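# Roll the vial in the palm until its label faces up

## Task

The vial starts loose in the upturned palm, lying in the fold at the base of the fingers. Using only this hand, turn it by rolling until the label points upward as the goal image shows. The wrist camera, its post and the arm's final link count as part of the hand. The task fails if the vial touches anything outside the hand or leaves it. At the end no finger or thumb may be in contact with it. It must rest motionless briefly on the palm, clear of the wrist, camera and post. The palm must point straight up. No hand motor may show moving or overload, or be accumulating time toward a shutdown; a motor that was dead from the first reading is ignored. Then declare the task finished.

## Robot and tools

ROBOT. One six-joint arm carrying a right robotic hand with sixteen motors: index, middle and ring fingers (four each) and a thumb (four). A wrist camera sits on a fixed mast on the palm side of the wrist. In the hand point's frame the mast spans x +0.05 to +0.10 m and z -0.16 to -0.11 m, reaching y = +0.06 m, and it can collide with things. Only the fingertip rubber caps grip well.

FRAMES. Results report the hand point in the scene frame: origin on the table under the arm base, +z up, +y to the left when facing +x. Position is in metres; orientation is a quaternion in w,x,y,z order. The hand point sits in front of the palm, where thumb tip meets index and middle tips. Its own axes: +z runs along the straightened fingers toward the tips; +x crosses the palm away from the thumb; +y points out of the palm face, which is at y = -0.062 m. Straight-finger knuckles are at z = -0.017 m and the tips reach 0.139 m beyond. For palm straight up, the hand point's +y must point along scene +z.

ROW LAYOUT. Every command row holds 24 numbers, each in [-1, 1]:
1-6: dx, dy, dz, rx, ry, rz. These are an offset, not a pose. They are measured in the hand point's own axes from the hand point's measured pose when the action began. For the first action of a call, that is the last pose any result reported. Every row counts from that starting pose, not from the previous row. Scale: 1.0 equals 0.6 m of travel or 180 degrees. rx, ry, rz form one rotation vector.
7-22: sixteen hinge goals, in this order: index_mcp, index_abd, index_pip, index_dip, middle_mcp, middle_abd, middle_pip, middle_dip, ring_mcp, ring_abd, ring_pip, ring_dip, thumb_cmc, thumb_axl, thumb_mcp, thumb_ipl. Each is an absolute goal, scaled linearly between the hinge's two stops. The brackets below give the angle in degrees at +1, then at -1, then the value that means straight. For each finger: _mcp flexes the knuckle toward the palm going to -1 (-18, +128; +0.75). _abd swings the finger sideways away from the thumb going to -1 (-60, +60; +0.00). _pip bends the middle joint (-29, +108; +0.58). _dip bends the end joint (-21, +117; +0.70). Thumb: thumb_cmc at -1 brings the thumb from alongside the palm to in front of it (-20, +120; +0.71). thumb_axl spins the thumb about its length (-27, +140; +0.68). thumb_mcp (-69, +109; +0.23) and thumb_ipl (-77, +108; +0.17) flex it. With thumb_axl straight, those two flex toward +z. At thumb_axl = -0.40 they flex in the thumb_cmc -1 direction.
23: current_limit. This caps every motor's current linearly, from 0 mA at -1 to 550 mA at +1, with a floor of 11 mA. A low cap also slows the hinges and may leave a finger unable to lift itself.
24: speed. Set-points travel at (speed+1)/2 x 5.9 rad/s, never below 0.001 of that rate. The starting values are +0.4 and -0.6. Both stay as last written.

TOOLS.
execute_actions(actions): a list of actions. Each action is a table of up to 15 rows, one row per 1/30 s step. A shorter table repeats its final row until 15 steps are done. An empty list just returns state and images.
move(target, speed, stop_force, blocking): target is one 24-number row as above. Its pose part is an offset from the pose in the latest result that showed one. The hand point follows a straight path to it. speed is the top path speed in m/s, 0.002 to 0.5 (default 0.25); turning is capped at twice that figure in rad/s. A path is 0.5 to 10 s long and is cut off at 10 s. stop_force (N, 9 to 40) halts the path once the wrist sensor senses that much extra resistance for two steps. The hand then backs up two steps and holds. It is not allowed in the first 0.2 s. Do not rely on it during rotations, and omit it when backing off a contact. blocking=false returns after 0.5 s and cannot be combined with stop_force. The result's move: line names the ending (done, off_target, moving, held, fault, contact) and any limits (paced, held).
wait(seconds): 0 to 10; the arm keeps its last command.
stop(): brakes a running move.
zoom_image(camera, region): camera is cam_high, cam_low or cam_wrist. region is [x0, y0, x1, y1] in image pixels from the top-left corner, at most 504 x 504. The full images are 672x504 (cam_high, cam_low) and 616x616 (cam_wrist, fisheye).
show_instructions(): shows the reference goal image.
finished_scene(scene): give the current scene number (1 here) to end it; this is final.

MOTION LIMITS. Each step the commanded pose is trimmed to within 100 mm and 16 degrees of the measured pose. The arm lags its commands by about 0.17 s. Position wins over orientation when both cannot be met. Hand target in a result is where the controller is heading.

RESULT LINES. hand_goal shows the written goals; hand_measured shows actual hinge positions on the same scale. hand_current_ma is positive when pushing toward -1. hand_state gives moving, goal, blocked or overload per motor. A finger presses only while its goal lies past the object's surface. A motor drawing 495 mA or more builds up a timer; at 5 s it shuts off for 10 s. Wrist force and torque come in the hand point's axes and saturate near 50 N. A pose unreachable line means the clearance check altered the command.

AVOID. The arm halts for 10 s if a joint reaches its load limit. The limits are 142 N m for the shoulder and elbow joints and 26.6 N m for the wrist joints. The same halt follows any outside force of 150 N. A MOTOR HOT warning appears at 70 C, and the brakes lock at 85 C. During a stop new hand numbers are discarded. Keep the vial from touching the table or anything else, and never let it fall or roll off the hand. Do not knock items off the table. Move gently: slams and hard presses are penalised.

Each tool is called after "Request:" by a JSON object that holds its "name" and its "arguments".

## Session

Request:
{"name": "show_instructions", "arguments": {}}

Request:
{"name": "execute_actions", "arguments": {"actions": []}}

Reference images for this scene: goal picture from the wrist camera place.

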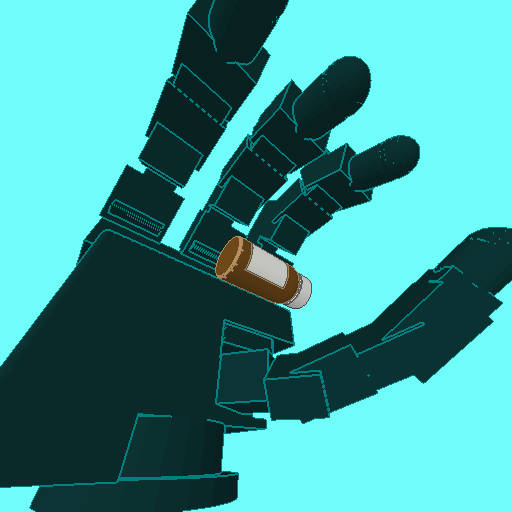

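Scene clock: 0.00 s.
end_effector_position=(+0.6086, +0.0525, +0.4105) hand_goal=(+0.046, +0.000, -0.008, +0.280, +0.046, +0.000, -0.008, +0.280, +0.046, +0.000, -0.008, +0.280, -0.104, +0.266, +0.032, -0.018) hand_measured=(+0.060, +0.000, -0.006, +0.282, +0.060, +0.000, -0.006, +0.282, +0.062, +0.000, -0.004, +0.282, -0.090, +0.270, +0.034, -0.016) hand_current_ma=(+86, +0, +14, +12, +86, +0, +14, +12, +90, +0, +15, +13, +69, +26, +10, +11) hand_state=(goal, goal, goal, goal, goal, goal, goal, goal, goal, goal, goal, goal, goal, goal, goal, goal) hand_current_limit=0.40 hand_speed=-0.60 end_effector_quat_wxyz=(+0.492, +0.477, +0.532, +0.498) end_effector_velocity=(+0.000, -0.001, -0.000) end_effector_angular_velocity=(-0.001, +0.000, -0.002)
Joint positions: [-0.17  -1.171  2.239 -4.192 -1.301 -0.051]
Joint velocities: [-0.002 -0.     0.     0.     0.    -0.001]
Joint torques (N m, as the arm reports them, + toward a larger angle): no reading
Wrist force (N, on the end effector, along its own x y z axes, offset not removed): no reading
Wrist torque (N m, same axes, about the end effector's origin, offset not removed): no reading
Hand target: +0.609, +0.052, +0.411; +0.492, +0.477, +0.532, +0.498

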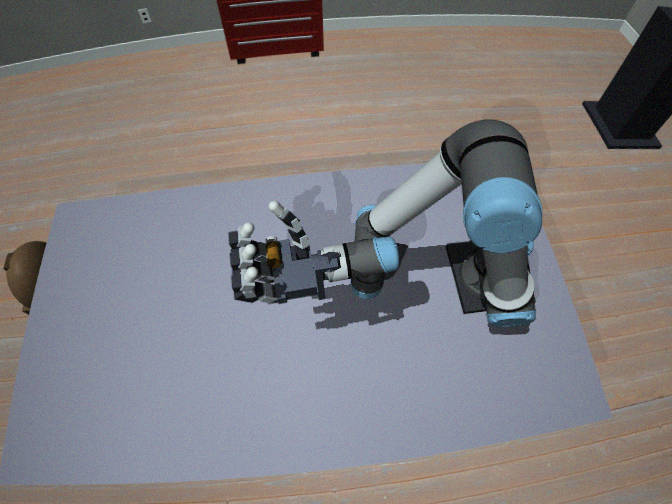

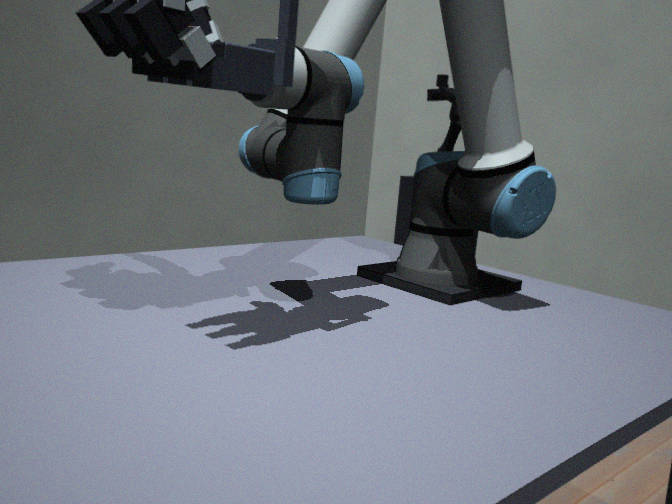

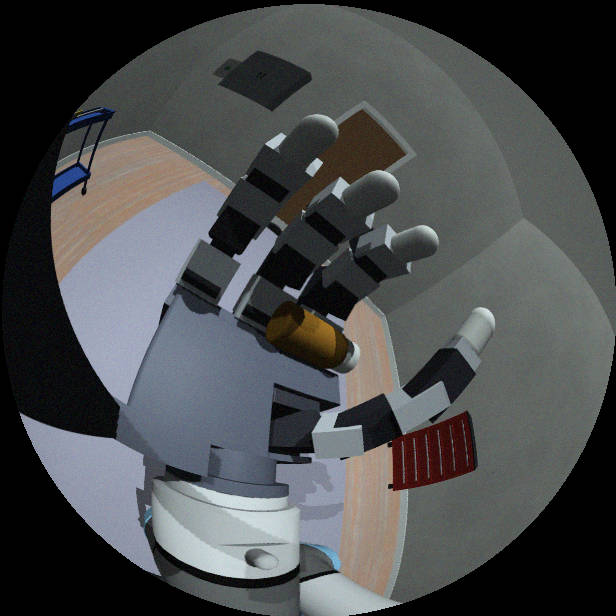

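Request:
{"name": "execute_actions", "arguments": {"actions": [[[0,0,0,0,0,0,0.046,0,-1,-0.1,0.046,0,0,0.28,0.046,0,0,0.28,-0.1,0.27,0.03,0,0.2,-0.3]],[[0,0,0,0,0,0,0.046,0,-1,-0.1,0.046,0,0,0.28,0.046,0,0,0.28,-0.1,0.27,0.03,0,0.2,-0.3]],[[0,0,0,0,0,0,0.046,0,-0.8,-0.5,0.046,0,0,0.28,0.046,0,0,0.28,-0.1,0.27,0.03,0,0.2,-0.7]],[[0,0,0,0,0,0,0.046,0,-0.6,-0.8,0.046,0,0,0.28,0.046,0,0,0.28,-0.1,0.27,0.03,0,0.2,-0.7]],[[0,0,0,0,0,0,0.046,0,-0.45,-0.9,0.046,0,0,0.28,0.046,0,0,0.28,-0.1,0.27,0.03,0,0.2,-0.7]]]}}

Request:
{"name": "execute_actions", "arguments": {"actions": [[[0,0,0,0,0,0,0.046,0,-0.33,-1,0.046,0,0,0.28,0.046,0,0,0.28,-0.1,0.27,0.03,0,0.2,-0.8]],[[0,0,0,0,0,0,0.046,0,-0.2,-1,0.046,0,0,0.28,0.046,0,0,0.28,-0.1,0.27,0.03,0,0.2,-0.8]],[[0,0,0,0,0,0,0.046,0,0,-1,0.046,0,0,0.28,0.046,0,0,0.28,-0.1,0.27,0.03,0,0.2,-0.7]],[[0,0,0,0,0,0,0.046,0,0,-0.1,0.046,0,0,0.28,0.046,0,0,0.28,-0.1,0.27,0.03,0,0.2,-0.3]]]}}

Scene clock: 2.90 s.
end_effector_position=(+0.6086, +0.0525, +0.4105) hand_goal=(+0.046, +0.000, -0.450, -0.900, +0.046, +0.000, +0.000, +0.280, +0.046, +0.000, +0.000, +0.280, -0.100, +0.270, +0.030, +0.000) hand_measured=(+0.056, -0.002, -0.422, -0.780, +0.060, +0.000, -0.002, +0.282, +0.062, +0.000, -0.002, +0.282, -0.090, +0.270, +0.032, -0.002) hand_current_ma=(+57, -10, +172, +308, +86, +0, -12, +12, +90, +0, -13, +13, +48, +2, +11, -19) hand_state=(goal, goal, moving, moving, goal, goal, goal, goal, goal, goal, goal, goal, goal, goal, goal, goal) hand_current_limit=0.20 hand_speed=-0.70 end_effector_quat_wxyz=(+0.492, +0.477, +0.532, +0.498) end_effector_velocity=(+0.000, -0.001, +0.000) end_effector_angular_velocity=(-0.001, +0.000, -0.001)
Joint positions: [-0.17  -1.171  2.239 -4.192 -1.301 -0.051]
Joint velocities: [-0.001 -0.    -0.     0.    -0.    -0.001]
Joint torques (N m, as the arm reports them, + toward a larger angle): [  0.23 -30.3  -13.    -2.77  -0.31  -0.32]
Wrist force (N, on the end effector, along its own x y z axes, offset not removed): [-0.7 -1.3 -1.4]
Wrist torque (N m, same axes, about the end effector's origin, offset not removed): [-0.09 0.09 -0.09]
Hand target: +0.609, +0.052, +0.411; +0.492, +0.477, +0.532, +0.498
Off the commanded pose: 0.000 m, 0 deg.

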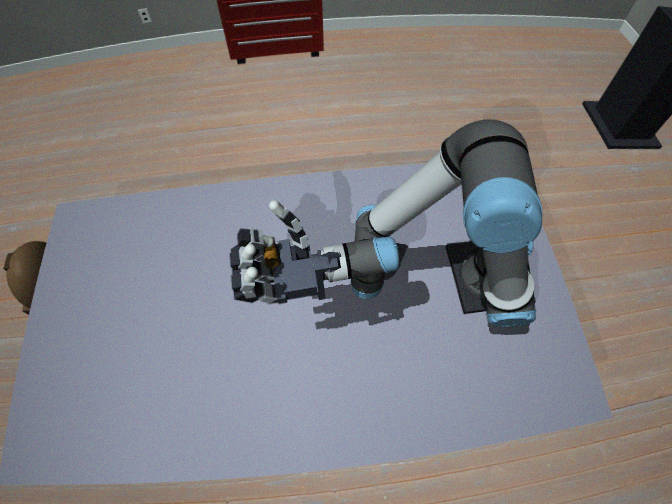

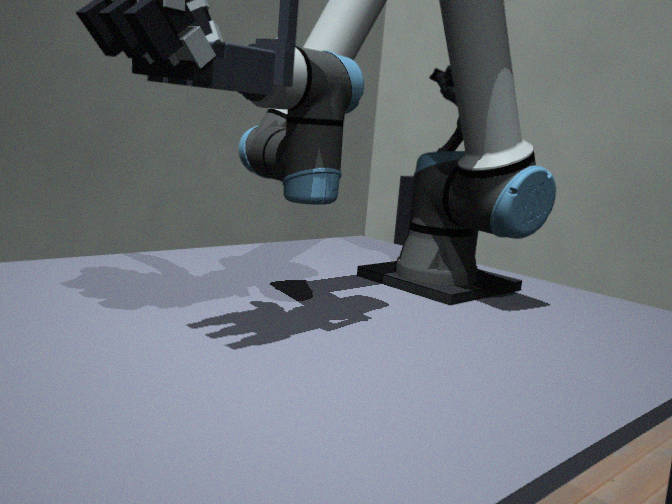

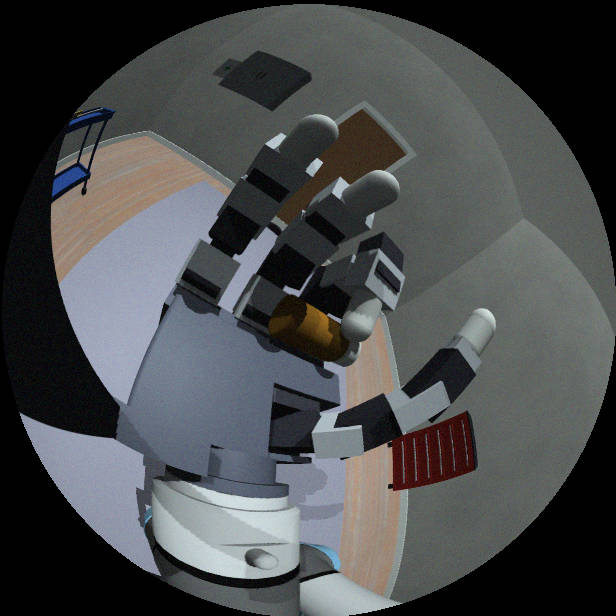

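Scene clock: 4.90 s.
end_effector_position=(+0.6086, +0.0525, +0.4105) hand_goal=(+0.046, +0.000, +0.000, -0.100, +0.046, +0.000, +0.000, +0.280, +0.046, +0.000, +0.000, +0.280, -0.100, +0.270, +0.030, +0.000) hand_measured=(+0.056, -0.002, -0.002, -0.632, +0.060, +0.000, -0.002, +0.282, +0.062, +0.000, -0.002, +0.282, -0.090, +0.270, +0.032, -0.002) hand_current_ma=(+56, -10, -16, -51, +85, +0, -12, +12, +90, +0, -13, +13, +48, +2, +11, -19) hand_state=(goal, goal, goal, moving, goal, goal, goal, goal, goal, goal, goal, goal, goal, goal, goal, goal) hand_current_limit=0.20 hand_speed=-0.30 end_effector_quat_wxyz=(+0.492, +0.477, +0.532, +0.498) end_effector_velocity=(+0.000, +0.001, +0.000) end_effector_angular_velocity=(-0.000, +0.000, +0.002)
Joint positions: [-0.17  -1.171  2.239 -4.192 -1.301 -0.051]
Joint velocities: [ 0.001 -0.    -0.     0.     0.001 -0.   ]
Joint torques (N m, as the arm reports them, + toward a larger angle): [  0.52 -30.07 -12.39  -2.74  -0.39  -0.12]
Wrist force (N, on the end effector, along its own x y z axes, offset not removed): [-0.6 -0.5 -1.4]
Wrist torque (N m, same axes, about the end effector's origin, offset not removed): [0.02 0.12 -0.09]
Hand target: +0.609, +0.052, +0.411; +0.492, +0.477, +0.532, +0.498
Off the commanded pose: 0.000 m, 0 deg.

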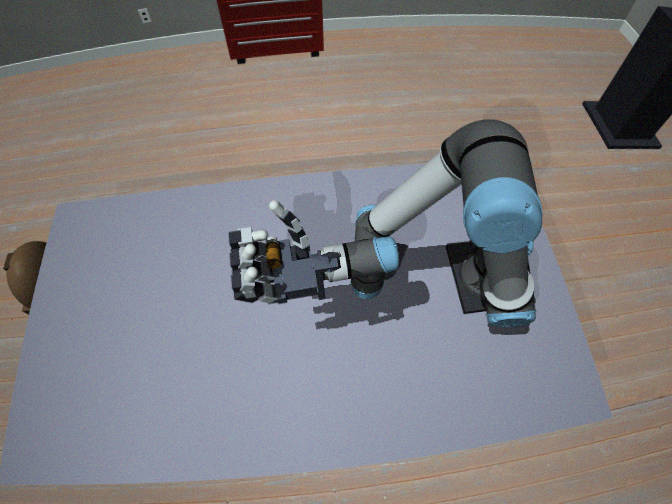

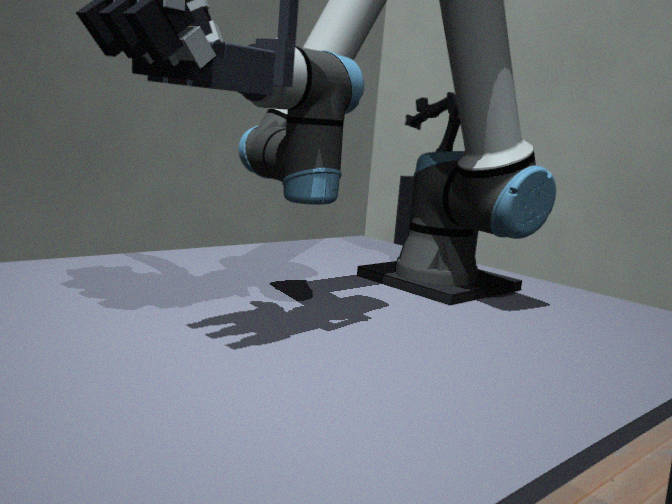

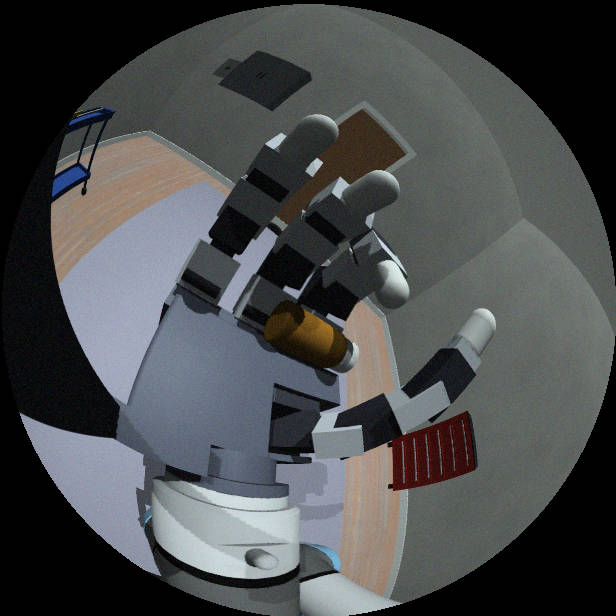

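Request:
{"name": "move", "arguments": {"target": [0,0,0,0,0,-0.07,0.046,0,0,0,0.046,0,0,0.28,0.046,0,-0.85,-0.55,-0.1,0.27,0.03,0,0.2,-0.3], "speed": 0.05}}

Request:
{"name": "move", "arguments": {"target": [0,0,0,0,0,-0.05,0.046,0,0,0,0.046,0,0,0.28,0.046,0,-0.85,-0.55,-0.1,0.27,0.03,0,0.2,-0.3], "speed": 0.05}}

Scene clock: 7.60 s.
end_effector_position=(+0.6086, +0.0525, +0.4105) hand_goal=(+0.046, +0.000, +0.000, +0.000, +0.046, +0.000, +0.000, +0.280, +0.046, +0.000, -0.850, -0.550, -0.100, +0.270, +0.030, +0.000) hand_measured=(+0.056, -0.002, -0.002, -0.004, +0.060, +0.000, -0.002, +0.282, +0.058, +0.000, -0.850, -0.548, -0.092, +0.270, +0.030, -0.002) hand_current_ma=(+56, -10, -15, -19, +85, +0, -12, +12, +63, +0, +2, +12, +45, +2, +6, -19) hand_state=(goal, goal, goal, goal, goal, goal, goal, goal, goal, goal, goal, goal, goal, goal, goal, goal) hand_current_limit=0.20 hand_speed=-0.30 end_effector_quat_wxyz=(+0.544, +0.416, +0.581, +0.441) end_effector_velocity=(-0.000, +0.000, +0.000) end_effector_angular_velocity=(-0.008, -0.001, -0.000)
Joint positions: [-0.222 -1.167  2.244 -4.2   -1.249 -0.272]
Joint velocities: [-0.002 -0.     0.    -0.001  0.001 -0.008]
Joint torques (N m, as the arm reports them, + toward a larger angle): [-10.78 -35.03  -3.08  -3.58   1.66  -2.31]
Wrist force (N, on the end effector, along its own x y z axes, offset not removed): [-2.4 -1.7 -0.1]
Wrist torque (N m, same axes, about the end effector's origin, offset not removed): [-0.24 0.25 -0.41]
Hand target: +0.609, +0.052, +0.411; +0.544, +0.415, +0.581, +0.441
Off the commanded pose: 0.000 m, 0 deg.
move: done

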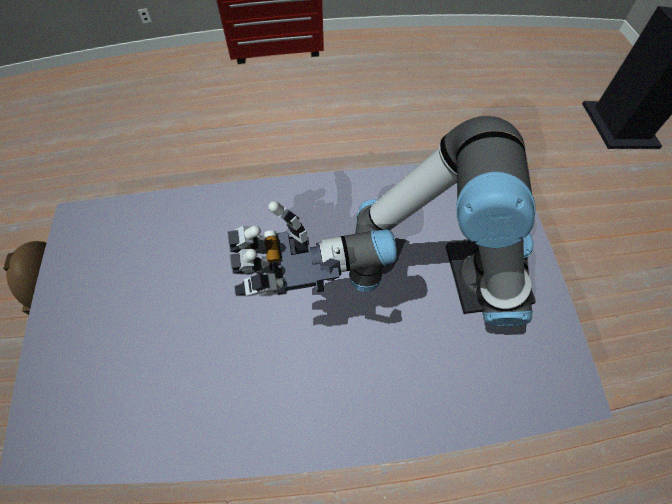

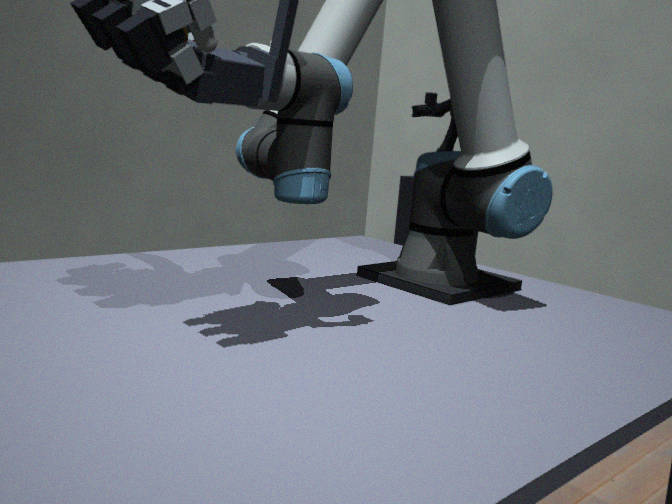

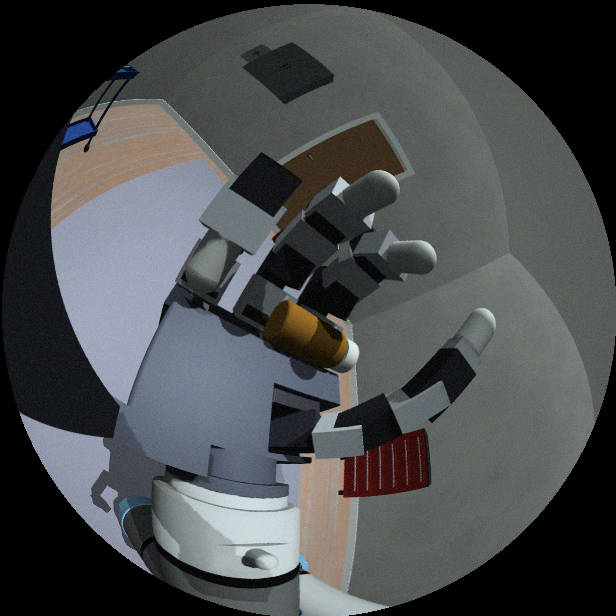

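Scene clock: 9.43 s.
end_effector_position=(+0.6085, +0.0525, +0.4104) hand_goal=(+0.046, +0.000, +0.000, +0.000, +0.046, +0.000, +0.000, +0.280, +0.046, +0.000, -0.850, -0.550, -0.100, +0.270, +0.030, +0.000) hand_measured=(+0.056, -0.002, -0.002, -0.004, +0.060, +0.000, -0.002, +0.282, +0.058, +0.000, -0.850, -0.548, -0.096, +0.270, +0.030, -0.002) hand_current_ma=(+56, -10, -15, -19, +81, +0, -12, +12, +60, +0, +2, +12, +24, +2, +2, -19) hand_state=(goal, goal, goal, goal, goal, goal, goal, goal, goal, goal, goal, goal, goal, goal, goal, goal) hand_current_limit=0.20 hand_speed=-0.30 end_effector_quat_wxyz=(+0.576, +0.369, +0.611, +0.398) end_effector_velocity=(+0.000, -0.000, +0.000) end_effector_angular_velocity=(-0.007, -0.001, -0.000)
Joint positions: [-0.258 -1.171  2.244 -4.197 -1.213 -0.429]
Joint velocities: [-0.003 -0.    -0.     0.     0.002 -0.007]
Joint torques (N m, as the arm reports them, + toward a larger angle): [-11.57 -40.35 -14.55  -0.11   1.9   -2.39]
Wrist force (N, on the end effector, along its own x y z axes, offset not removed): [-0.5 -0.7 -1.7]
Wrist torque (N m, same axes, about the end effector's origin, offset not removed): [-0.05 0.06 -0.26]
Hand target: +0.609, +0.052, +0.410; +0.576, +0.369, +0.611, +0.397
Off the commanded pose: 0.000 m, 0 deg.
move: done

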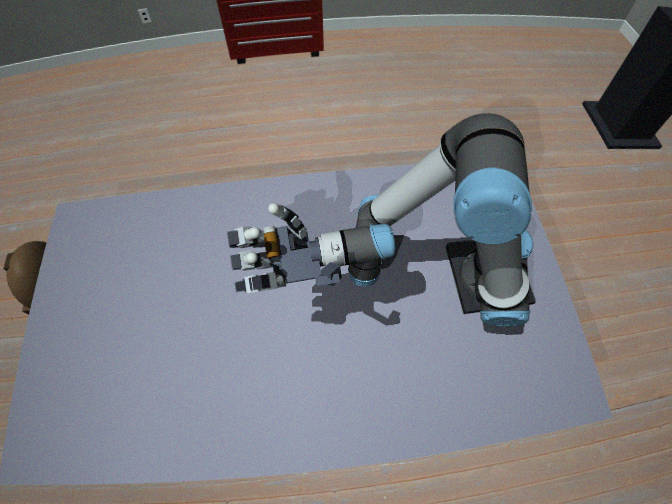

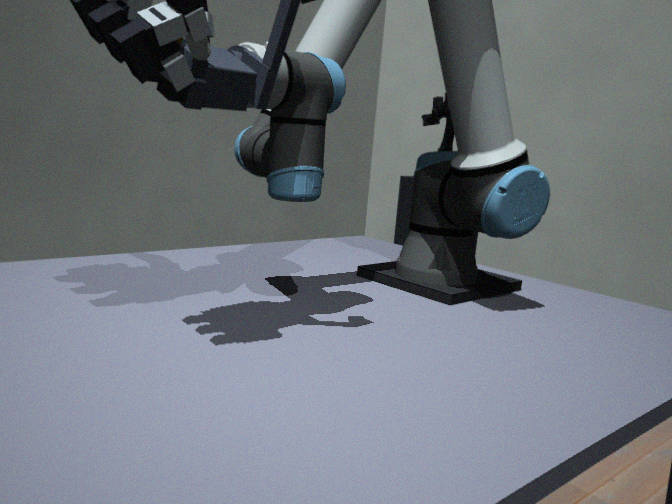

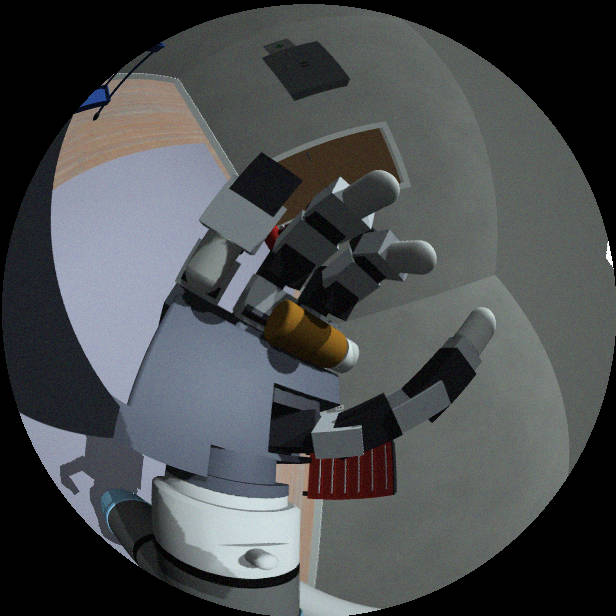

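Stroke with the index while tilted; that is safe-side and should creep it inward.

Request:
{"name": "execute_actions", "arguments": {"actions": [[[0,0,0,0,0,0,0.046,0,-1,-0.1,0.046,0,0,0.28,0.046,0,-0.85,-0.55,-0.1,0.27,0.03,0,0.2,-0.3]],[[0,0,0,0,0,0,0.046,0,-1,-0.1,0.046,0,0,0.28,0.046,0,-0.85,-0.55,-0.1,0.27,0.03,0,0.2,-0.3]],[[0,0,0,0,0,0,0.046,0,-0.8,-0.5,0.046,0,0,0.28,0.046,0,-0.85,-0.55,-0.1,0.27,0.03,0,0.2,-0.7]],[[0,0,0,0,0,0,0.046,0,-0.6,-0.8,0.046,0,0,0.28,0.046,0,-0.85,-0.55,-0.1,0.27,0.03,0,0.2,-0.7]],[[0,0,0,0,0,0,0.046,0,-0.45,-0.9,0.046,0,0,0.28,0.046,0,-0.85,-0.55,-0.1,0.27,0.03,0,0.2,-0.7]],[[0,0,0,0,0,0,0.3,0,-0.45,-0.9,0.046,0,0,0.28,0.046,0,-0.85,-0.55,-0.1,0.27,0.03,0,0.2,-0.7]],[[0,0,0,0,0,0,0.3,0,-0.05,-0.9,0.046,0,0,0.28,0.046,0,-0.85,-0.55,-0.1,0.27,0.03,0,0.2,-0.7]],[[0,0,0,0,0,0,0.046,0,-0.05,-0.1,0.046,0,0,0.28,0.046,0,-0.85,-0.55,-0.1,0.27,0.03,0,0.2,-0.6]],[[0,0,0,0,0,0,0.046,0,-0.05,-0.1,0.046,0,0,0.28,0.046,0,-0.85,-0.55,-0.1,0.27,0.03,0,0.2,-0.6]]]}}

Scene clock: 14.27 s.
end_effector_position=(+0.6085, +0.0524, +0.4104) hand_goal=(+0.046, +0.000, -0.050, -0.100, +0.046, +0.000, +0.000, +0.280, +0.046, +0.000, -0.850, -0.550, -0.100, +0.270, +0.030, +0.000) hand_measured=(+0.058, -0.002, -0.052, -0.120, +0.060, +0.000, -0.002, +0.282, +0.058, +0.000, -0.850, -0.548, -0.096, +0.270, +0.030, -0.002) hand_current_ma=(+75, -13, -14, +20, +80, +0, -12, +12, +60, +0, +2, +12, +23, +2, +2, -19) hand_state=(goal, goal, goal, moving, goal, goal, goal, goal, goal, goal, goal, goal, goal, goal, goal, goal) hand_current_limit=0.20 hand_speed=-0.60 end_effector_quat_wxyz=(+0.576, +0.369, +0.611, +0.398) end_effector_velocity=(-0.000, +0.000, +0.000) end_effector_angular_velocity=(+0.000, -0.000, +0.001)
Joint positions: [-0.258 -1.171  2.244 -4.197 -1.213 -0.429]
Joint velocities: [ 0. -0.  0. -0.  0.  0.]
Joint torques (N m, as the arm reports them, + toward a larger angle): [  5.74 -36.04 -21.07  -2.78  -1.73   2.3 ]
Wrist force (N, on the end effector, along its own x y z axes, offset not removed): [-1.3 -1.6 -0.8]
Wrist torque (N m, same axes, about the end effector's origin, offset not removed): [-0.26 0.22 -0.32]
Hand target: +0.609, +0.052, +0.410; +0.576, +0.369, +0.611, +0.398
Off the commanded pose: 0.000 m, 0 deg.

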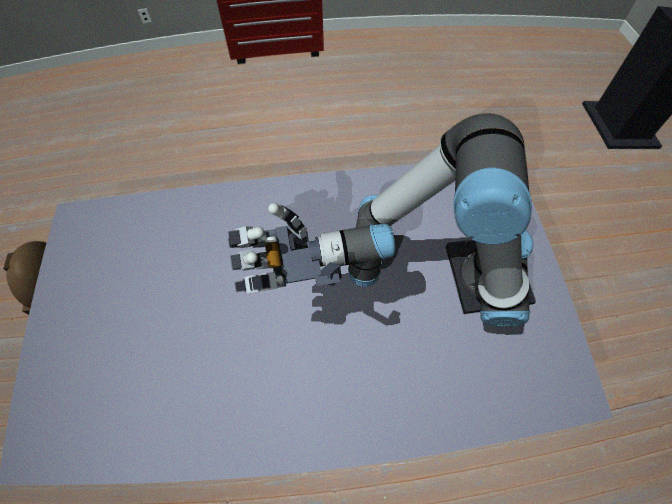

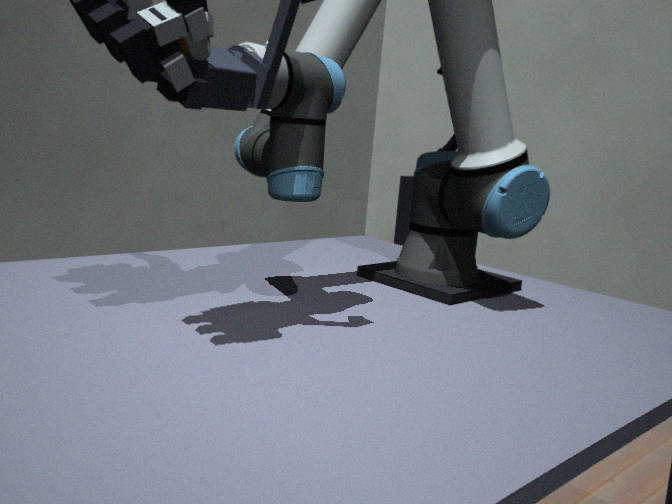

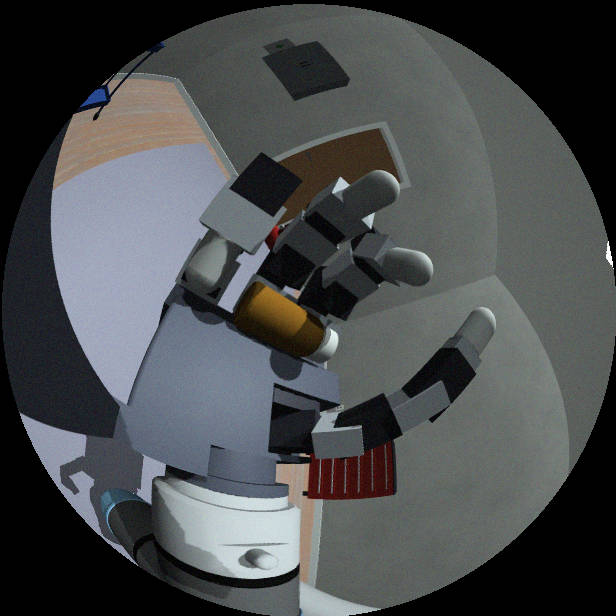

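Good. One middle stroke still tilted, then level.

Request:
{"name": "execute_actions", "arguments": {"actions": [[[0,0,0,0,0,0,0.046,0,0,0.28,0.046,0,-1,-0.1,0.046,0,-0.85,-0.55,-0.1,0.27,0.03,0,0.2,-0.3]],[[0,0,0,0,0,0,0.046,0,0,0.28,0.046,0,-1,-0.1,0.046,0,-0.85,-0.55,-0.1,0.27,0.03,0,0.2,-0.3]],[[0,0,0,0,0,0,0.046,0,0,0.28,0.046,0,-0.8,-0.5,0.046,0,-0.85,-0.55,-0.1,0.27,0.03,0,0.2,-0.7]],[[0,0,0,0,0,0,0.046,0,0,0.28,0.046,0,-0.6,-0.8,0.046,0,-0.85,-0.55,-0.1,0.27,0.03,0,0.2,-0.7]],[[0,0,0,0,0,0,0.046,0,0,0.28,0.046,0,-0.45,-0.9,0.046,0,-0.85,-0.55,-0.1,0.27,0.03,0,0.2,-0.7]],[[0,0,0,0,0,0,0.046,0,0,0.28,0.3,0,-0.45,-0.9,0.046,0,-0.85,-0.55,-0.1,0.27,0.03,0,0.2,-0.7]],[[0,0,0,0,0,0,0.046,0,0,0.28,0.3,0,-0.05,-0.9,0.046,0,-0.85,-0.55,-0.1,0.27,0.03,0,0.2,-0.6]],[[0,0,0,0,0,0,0.046,0,0,0.28,0.046,0,-0.05,-0.1,0.046,0,-0.85,-0.55,-0.1,0.27,0.03,0,0.2,-0.6]]]}}

Request:
{"name": "move", "arguments": {"target": [0,0,0,0,0,0.135,0.046,0,0,0.28,0.046,0,-0.05,-0.1,0.046,0,-0.85,-0.55,-0.1,0.27,0.03,0,0.2,-0.6], "speed": 0.15}}

Scene clock: 18.70 s.
end_effector_position=(+0.6085, +0.0524, +0.4104) hand_goal=(+0.046, +0.000, +0.000, +0.280, +0.046, +0.000, -0.050, -0.100, +0.046, +0.000, -0.850, -0.550, -0.100, +0.270, +0.030, +0.000) hand_measured=(+0.058, -0.002, -0.002, +0.276, +0.064, +0.000, -0.052, -0.556, +0.056, +0.000, -0.850, -0.548, -0.096, +0.270, +0.030, -0.002) hand_current_ma=(+71, -13, -14, -17, +47, +0, -13, -53, +59, +0, +2, +12, +23, +2, +2, -19) hand_state=(goal, goal, goal, goal, moving, goal, goal, moving, goal, goal, goal, goal, goal, goal, goal, goal) hand_current_limit=0.20 hand_speed=-0.60 end_effector_quat_wxyz=(+0.576, +0.369, +0.611, +0.398) end_effector_velocity=(+0.000, +0.000, -0.000) end_effector_angular_velocity=(+0.001, +0.000, +0.001)
Joint positions: [-0.258 -1.171  2.244 -4.197 -1.213 -0.429]
Joint velocities: [ 0.    -0.    -0.     0.     0.001  0.001]
Joint torques (N m, as the arm reports them, + toward a larger angle): [  5.4  -35.69 -20.98  -2.63  -1.65   2.46]
Wrist force (N, on the end effector, along its own x y z axes, offset not removed): [-1.0 -0.5 0.0]
Wrist torque (N m, same axes, about the end effector's origin, offset not removed): [-0.23 0.10 -0.31]
Hand target: +0.609, +0.052, +0.410; +0.576, +0.369, +0.611, +0.398
Off the commanded pose: 0.000 m, 0 deg.

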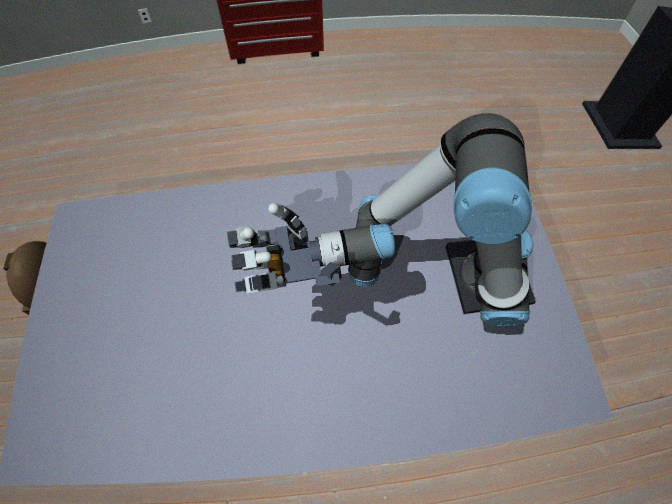

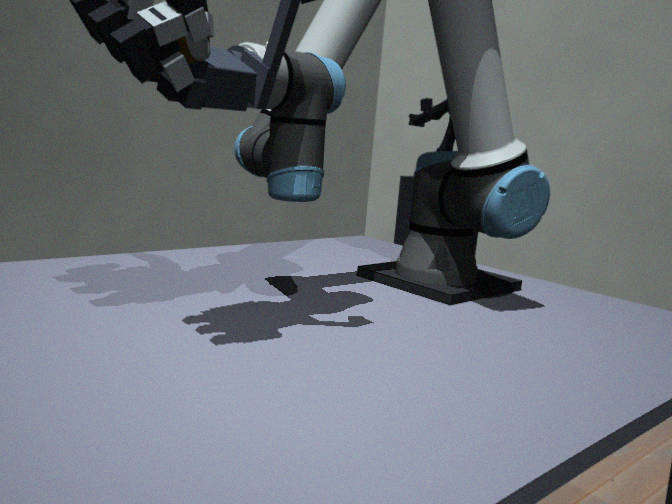

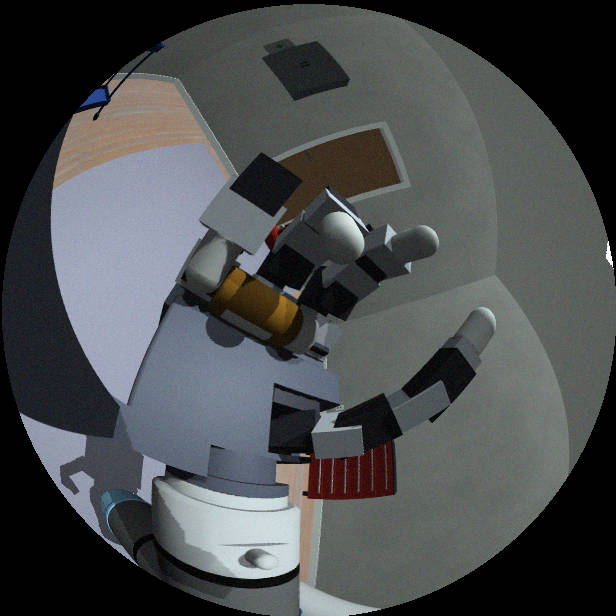

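Scene clock: 20.50 s.
end_effector_position=(+0.6086, +0.0524, +0.4104) hand_goal=(+0.046, +0.000, +0.000, +0.280, +0.046, +0.000, -0.050, -0.100, +0.046, +0.000, -0.850, -0.550, -0.100, +0.270, +0.030, +0.000) hand_measured=(+0.058, -0.002, -0.002, +0.276, +0.058, +0.000, -0.052, -0.104, +0.056, +0.000, -0.850, -0.548, -0.096, +0.270, +0.030, -0.002) hand_current_ma=(+71, -13, -14, -17, +75, +0, -13, -20, +59, +0, +2, +12, +23, +2, +2, -19) hand_state=(goal, goal, goal, goal, goal, goal, goal, goal, goal, goal, goal, goal, goal, goal, goal, goal) hand_current_limit=0.20 hand_speed=-0.60 end_effector_quat_wxyz=(+0.480, +0.489, +0.520, +0.510) end_effector_velocity=(+0.000, -0.000, +0.000) end_effector_angular_velocity=(+0.007, +0.000, -0.001)
Joint positions: [-0.159 -1.173  2.238 -4.189 -1.312 -0.003]
Joint velocities: [ 0.002 -0.    -0.     0.001 -0.003  0.007]
Joint torques (N m, as the arm reports them, + toward a larger angle): [  9.53 -39.98 -22.72  -0.3   -1.65   2.5 ]
Wrist force (N, on the end effector, along its own x y z axes, offset not removed): [-0.2 -1.1 -1.3]
Wrist torque (N m, same axes, about the end effector's origin, offset not removed): [-0.14 0.00 -0.13]
Hand target: +0.609, +0.052, +0.410; +0.480, +0.489, +0.520, +0.510
Off the commanded pose: 0.000 m, 0 deg.
move: done

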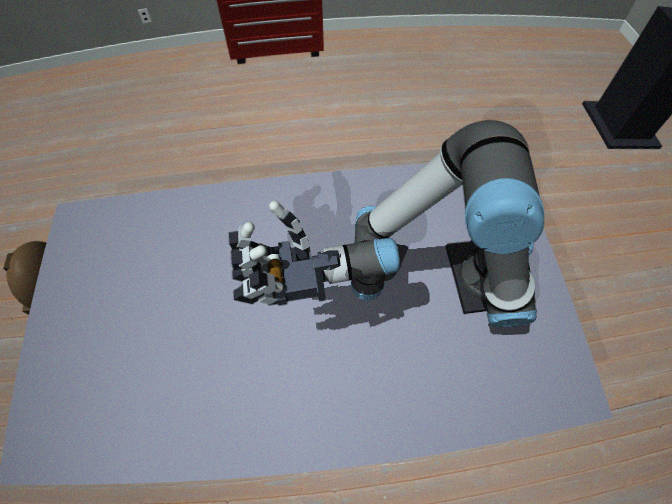

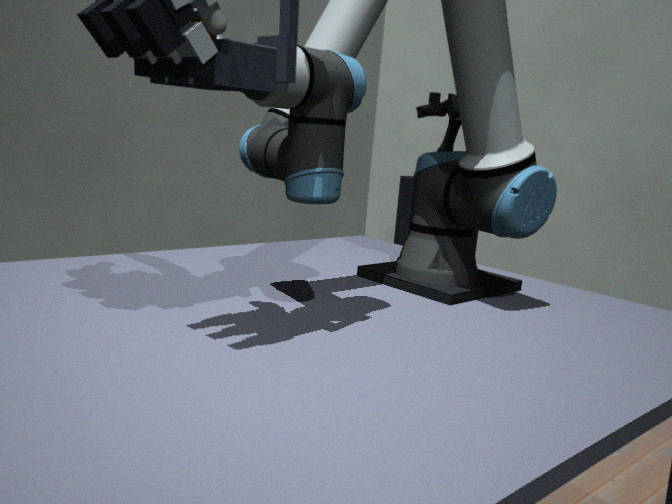

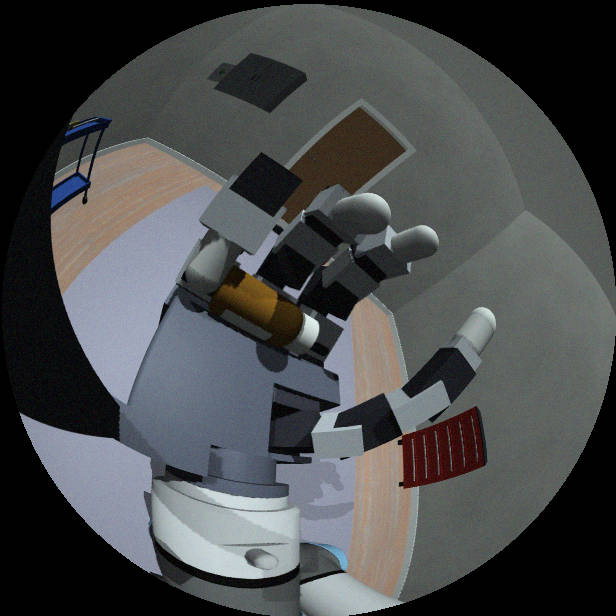

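Request:
{"name": "execute_actions", "arguments": {"actions": [[[0,0,0,0,0,0,0.046,0,0,0.28,0.046,0,-1,-0.1,0.046,0,0,0.28,-0.1,0.27,0.03,0,0.2,-0.3]],[[0,0,0,0,0,0,0.046,0,0,0.28,0.046,0,-1,-0.1,0.046,0,0,0.28,-0.1,0.27,0.03,0,0.2,-0.3]],[[0,0,0,0,0,0,0.046,0,0,0.28,0.046,0,-0.8,-0.5,0.046,0,0,0.28,-0.1,0.27,0.03,0,0.2,-0.7]],[[0,0,0,0,0,0,0.046,0,0,0.28,0.046,0,-0.6,-0.8,0.046,0,0,0.28,-0.1,0.27,0.03,0,0.2,-0.7]],[[0,0,0,0,0,0,0.046,0,0,0.28,0.046,0,-0.45,-0.9,0.046,0,0,0.28,-0.1,0.27,0.03,0,0.2,-0.7]],[[0,0,0,0,0,0,0.046,0,0,0.28,0.3,0,-0.45,-0.9,0.046,0,0,0.28,-0.1,0.27,0.03,0,0.2,-0.7]],[[0,0,0,0,0,0,0.046,0,0,0.28,0.45,0,-0.45,-0.9,0.046,0,0,0.28,-0.1,0.27,0.03,0,0.2,-0.7]],[[0,0,0,0,0,0,0.046,0,0,0.28,0.45,0,-0.1,-0.8,0.046,0,0,0.28,-0.1,0.27,0.03,0,0.2,-0.5]],[[0,0,0,0,0,0,0.046,0,0,0.28,0.046,0,-0.1,-0.1,0.046,0,0,0.28,-0.1,0.27,0.03,0,0.2,-0.3]]]}}

Scene clock: 25.33 s.
end_effector_position=(+0.6086, +0.0525, +0.4104) hand_goal=(+0.046, +0.000, +0.000, +0.280, +0.046, +0.000, -0.100, -0.100, +0.046, +0.000, +0.000, +0.280, -0.100, +0.270, +0.030, +0.000) hand_measured=(+0.058, -0.002, -0.002, +0.276, +0.218, +0.000, -0.102, -0.450, +0.056, +0.000, -0.004, +0.276, -0.096, +0.270, +0.030, -0.002) hand_current_ma=(+71, -13, -14, -17, +123, +0, -10, -47, +59, +0, -15, -18, +23, +2, +2, -19) hand_state=(goal, goal, goal, goal, moving, goal, goal, moving, goal, goal, goal, goal, goal, goal, goal, goal) hand_current_limit=0.20 hand_speed=-0.30 end_effector_quat_wxyz=(+0.480, +0.489, +0.520, +0.510) end_effector_velocity=(+0.000, -0.000, -0.000) end_effector_angular_velocity=(+0.002, +0.000, -0.000)
Joint positions: [-0.159 -1.173  2.238 -4.189 -1.312 -0.003]
Joint velocities: [-0.001  0.     0.    -0.     0.     0.002]
Joint torques (N m, as the arm reports them, + toward a larger angle): [ -6.12 -37.6  -19.66  -2.96   1.48  -2.32]
Wrist force (N, on the end effector, along its own x y z axes, offset not removed): [-0.3 -1.1 -0.2]
Wrist torque (N m, same axes, about the end effector's origin, offset not removed): [-0.21 -0.03 -0.11]
Hand target: +0.609, +0.052, +0.410; +0.480, +0.489, +0.520, +0.510
Off the commanded pose: 0.000 m, 0 deg.

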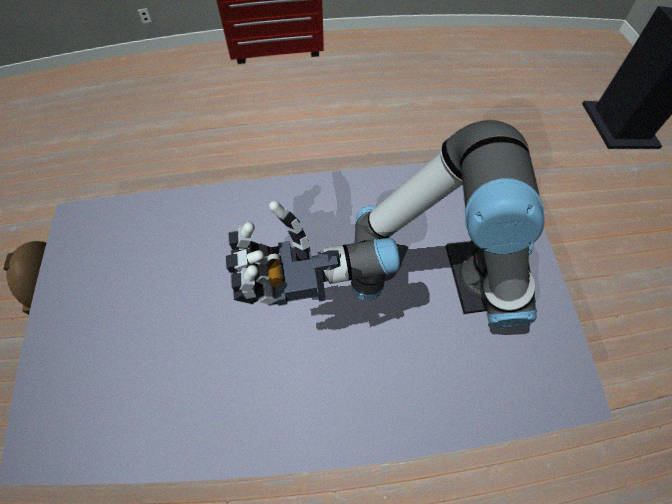

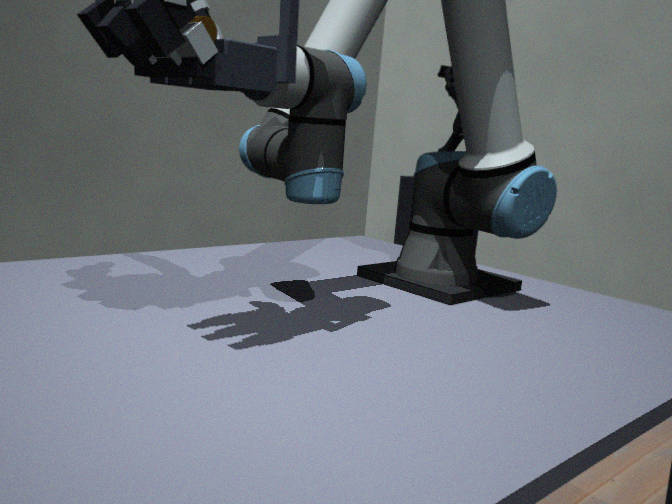

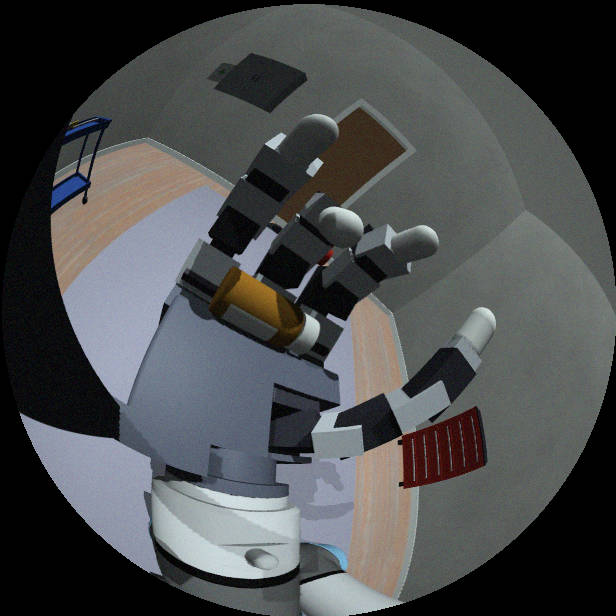

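Little gain; the vial is thinner, so press deeper through the finish.

Request:
{"name": "execute_actions", "arguments": {"actions": [[[0,0,0,0,0,0,0.046,0,0,0.28,0.046,0,-0.9,-0.2,0.046,0,0,0.28,-0.1,0.27,0.03,0,0.2,-0.3]],[[0,0,0,0,0,0,0.046,0,0,0.28,0.046,0,-0.9,-0.3,0.046,0,0,0.28,-0.1,0.27,0.03,0,0.2,-0.3]],[[0,0,0,0,0,0,0.046,0,0,0.28,0.046,0,-0.75,-0.7,0.046,0,0,0.28,-0.1,0.27,0.03,0,0.2,-0.7]],[[0,0,0,0,0,0,0.046,0,0,0.28,0.046,0,-0.6,-0.9,0.046,0,0,0.28,-0.1,0.27,0.03,0,0.2,-0.7]],[[0,0,0,0,0,0,0.046,0,0,0.28,0.25,0,-0.6,-0.9,0.046,0,0,0.28,-0.1,0.27,0.03,0,0.2,-0.7]],[[0,0,0,0,0,0,0.046,0,0,0.28,0.45,0,-0.6,-0.9,0.046,0,0,0.28,-0.1,0.27,0.03,0,0.2,-0.7]],[[0,0,0,0,0,0,0.046,0,0,0.28,0.6,0,-0.6,-0.9,0.046,0,0,0.28,-0.1,0.27,0.03,0,0.2,-0.7]],[[0,0,0,0,0,0,0.046,0,0,0.28,0.6,0,-0.1,-0.8,0.046,0,0,0.28,-0.1,0.27,0.03,0,0.2,-0.5]],[[0,0,0,0,0,0,0.046,0,0,0.28,0.046,0,-0.1,-0.1,0.046,0,0,0.28,-0.1,0.27,0.03,0,0.2,-0.3]],[[0,0,0,0,0,0,0.046,0,0,0.28,0.046,0,-0.1,-0.1,0.046,0,0,0.28,-0.1,0.27,0.03,0,0.2,-0.3]]]}}

Scene clock: 30.67 s.
end_effector_position=(+0.6086, +0.0525, +0.4104) hand_goal=(+0.046, +0.000, +0.000, +0.280, +0.046, +0.000, -0.100, -0.100, +0.046, +0.000, +0.000, +0.280, -0.100, +0.270, +0.030, +0.000) hand_measured=(+0.058, -0.002, -0.002, +0.276, +0.100, +0.000, -0.102, -0.104, +0.056, +0.000, -0.004, +0.276, -0.096, +0.270, +0.030, -0.002) hand_current_ma=(+71, -13, -14, -17, +113, +0, -9, -18, +59, +0, -15, -18, +23, +2, +2, -19) hand_state=(goal, goal, goal, goal, moving, goal, goal, moving, goal, goal, goal, goal, goal, goal, goal, goal) hand_current_limit=0.20 hand_speed=-0.30 end_effector_quat_wxyz=(+0.480, +0.489, +0.520, +0.510) end_effector_velocity=(-0.000, +0.000, +0.000) end_effector_angular_velocity=(-0.000, -0.000, +0.000)
Joint positions: [-0.159 -1.173  2.238 -4.189 -1.312 -0.003]
Joint velocities: [ 0. -0.  0. -0. -0.  0.]
Joint torques (N m, as the arm reports them, + toward a larger angle): [ -6.6  -37.49 -18.85  -2.83   1.67  -2.31]
Wrist force (N, on the end effector, along its own x y z axes, offset not removed): [-0.9 -2.4 -0.3]
Wrist torque (N m, same axes, about the end effector's origin, offset not removed): [-0.35 0.12 -0.16]
Hand target: +0.609, +0.052, +0.410; +0.480, +0.489, +0.520, +0.510
Off the commanded pose: 0.000 m, 0 deg.

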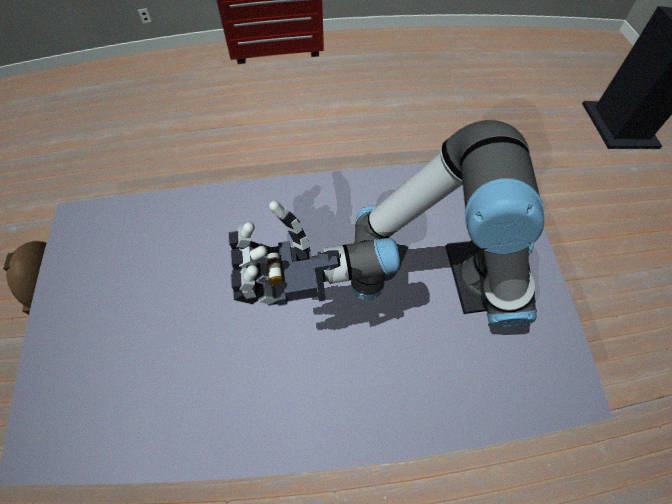

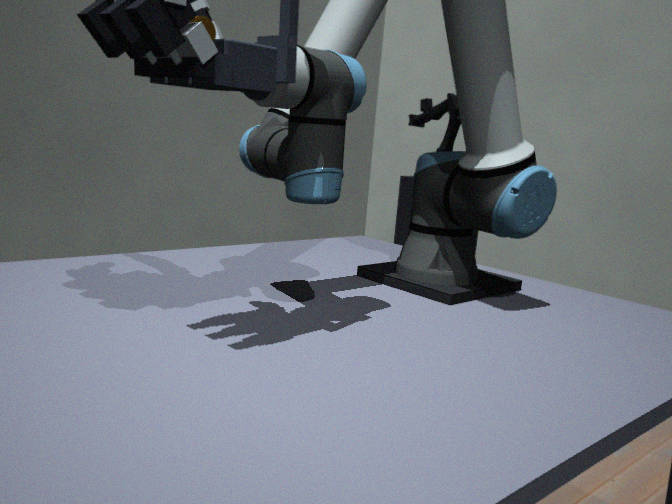

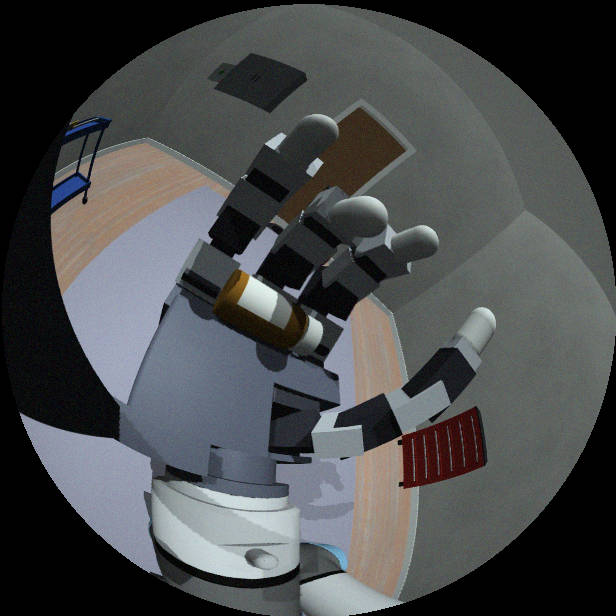

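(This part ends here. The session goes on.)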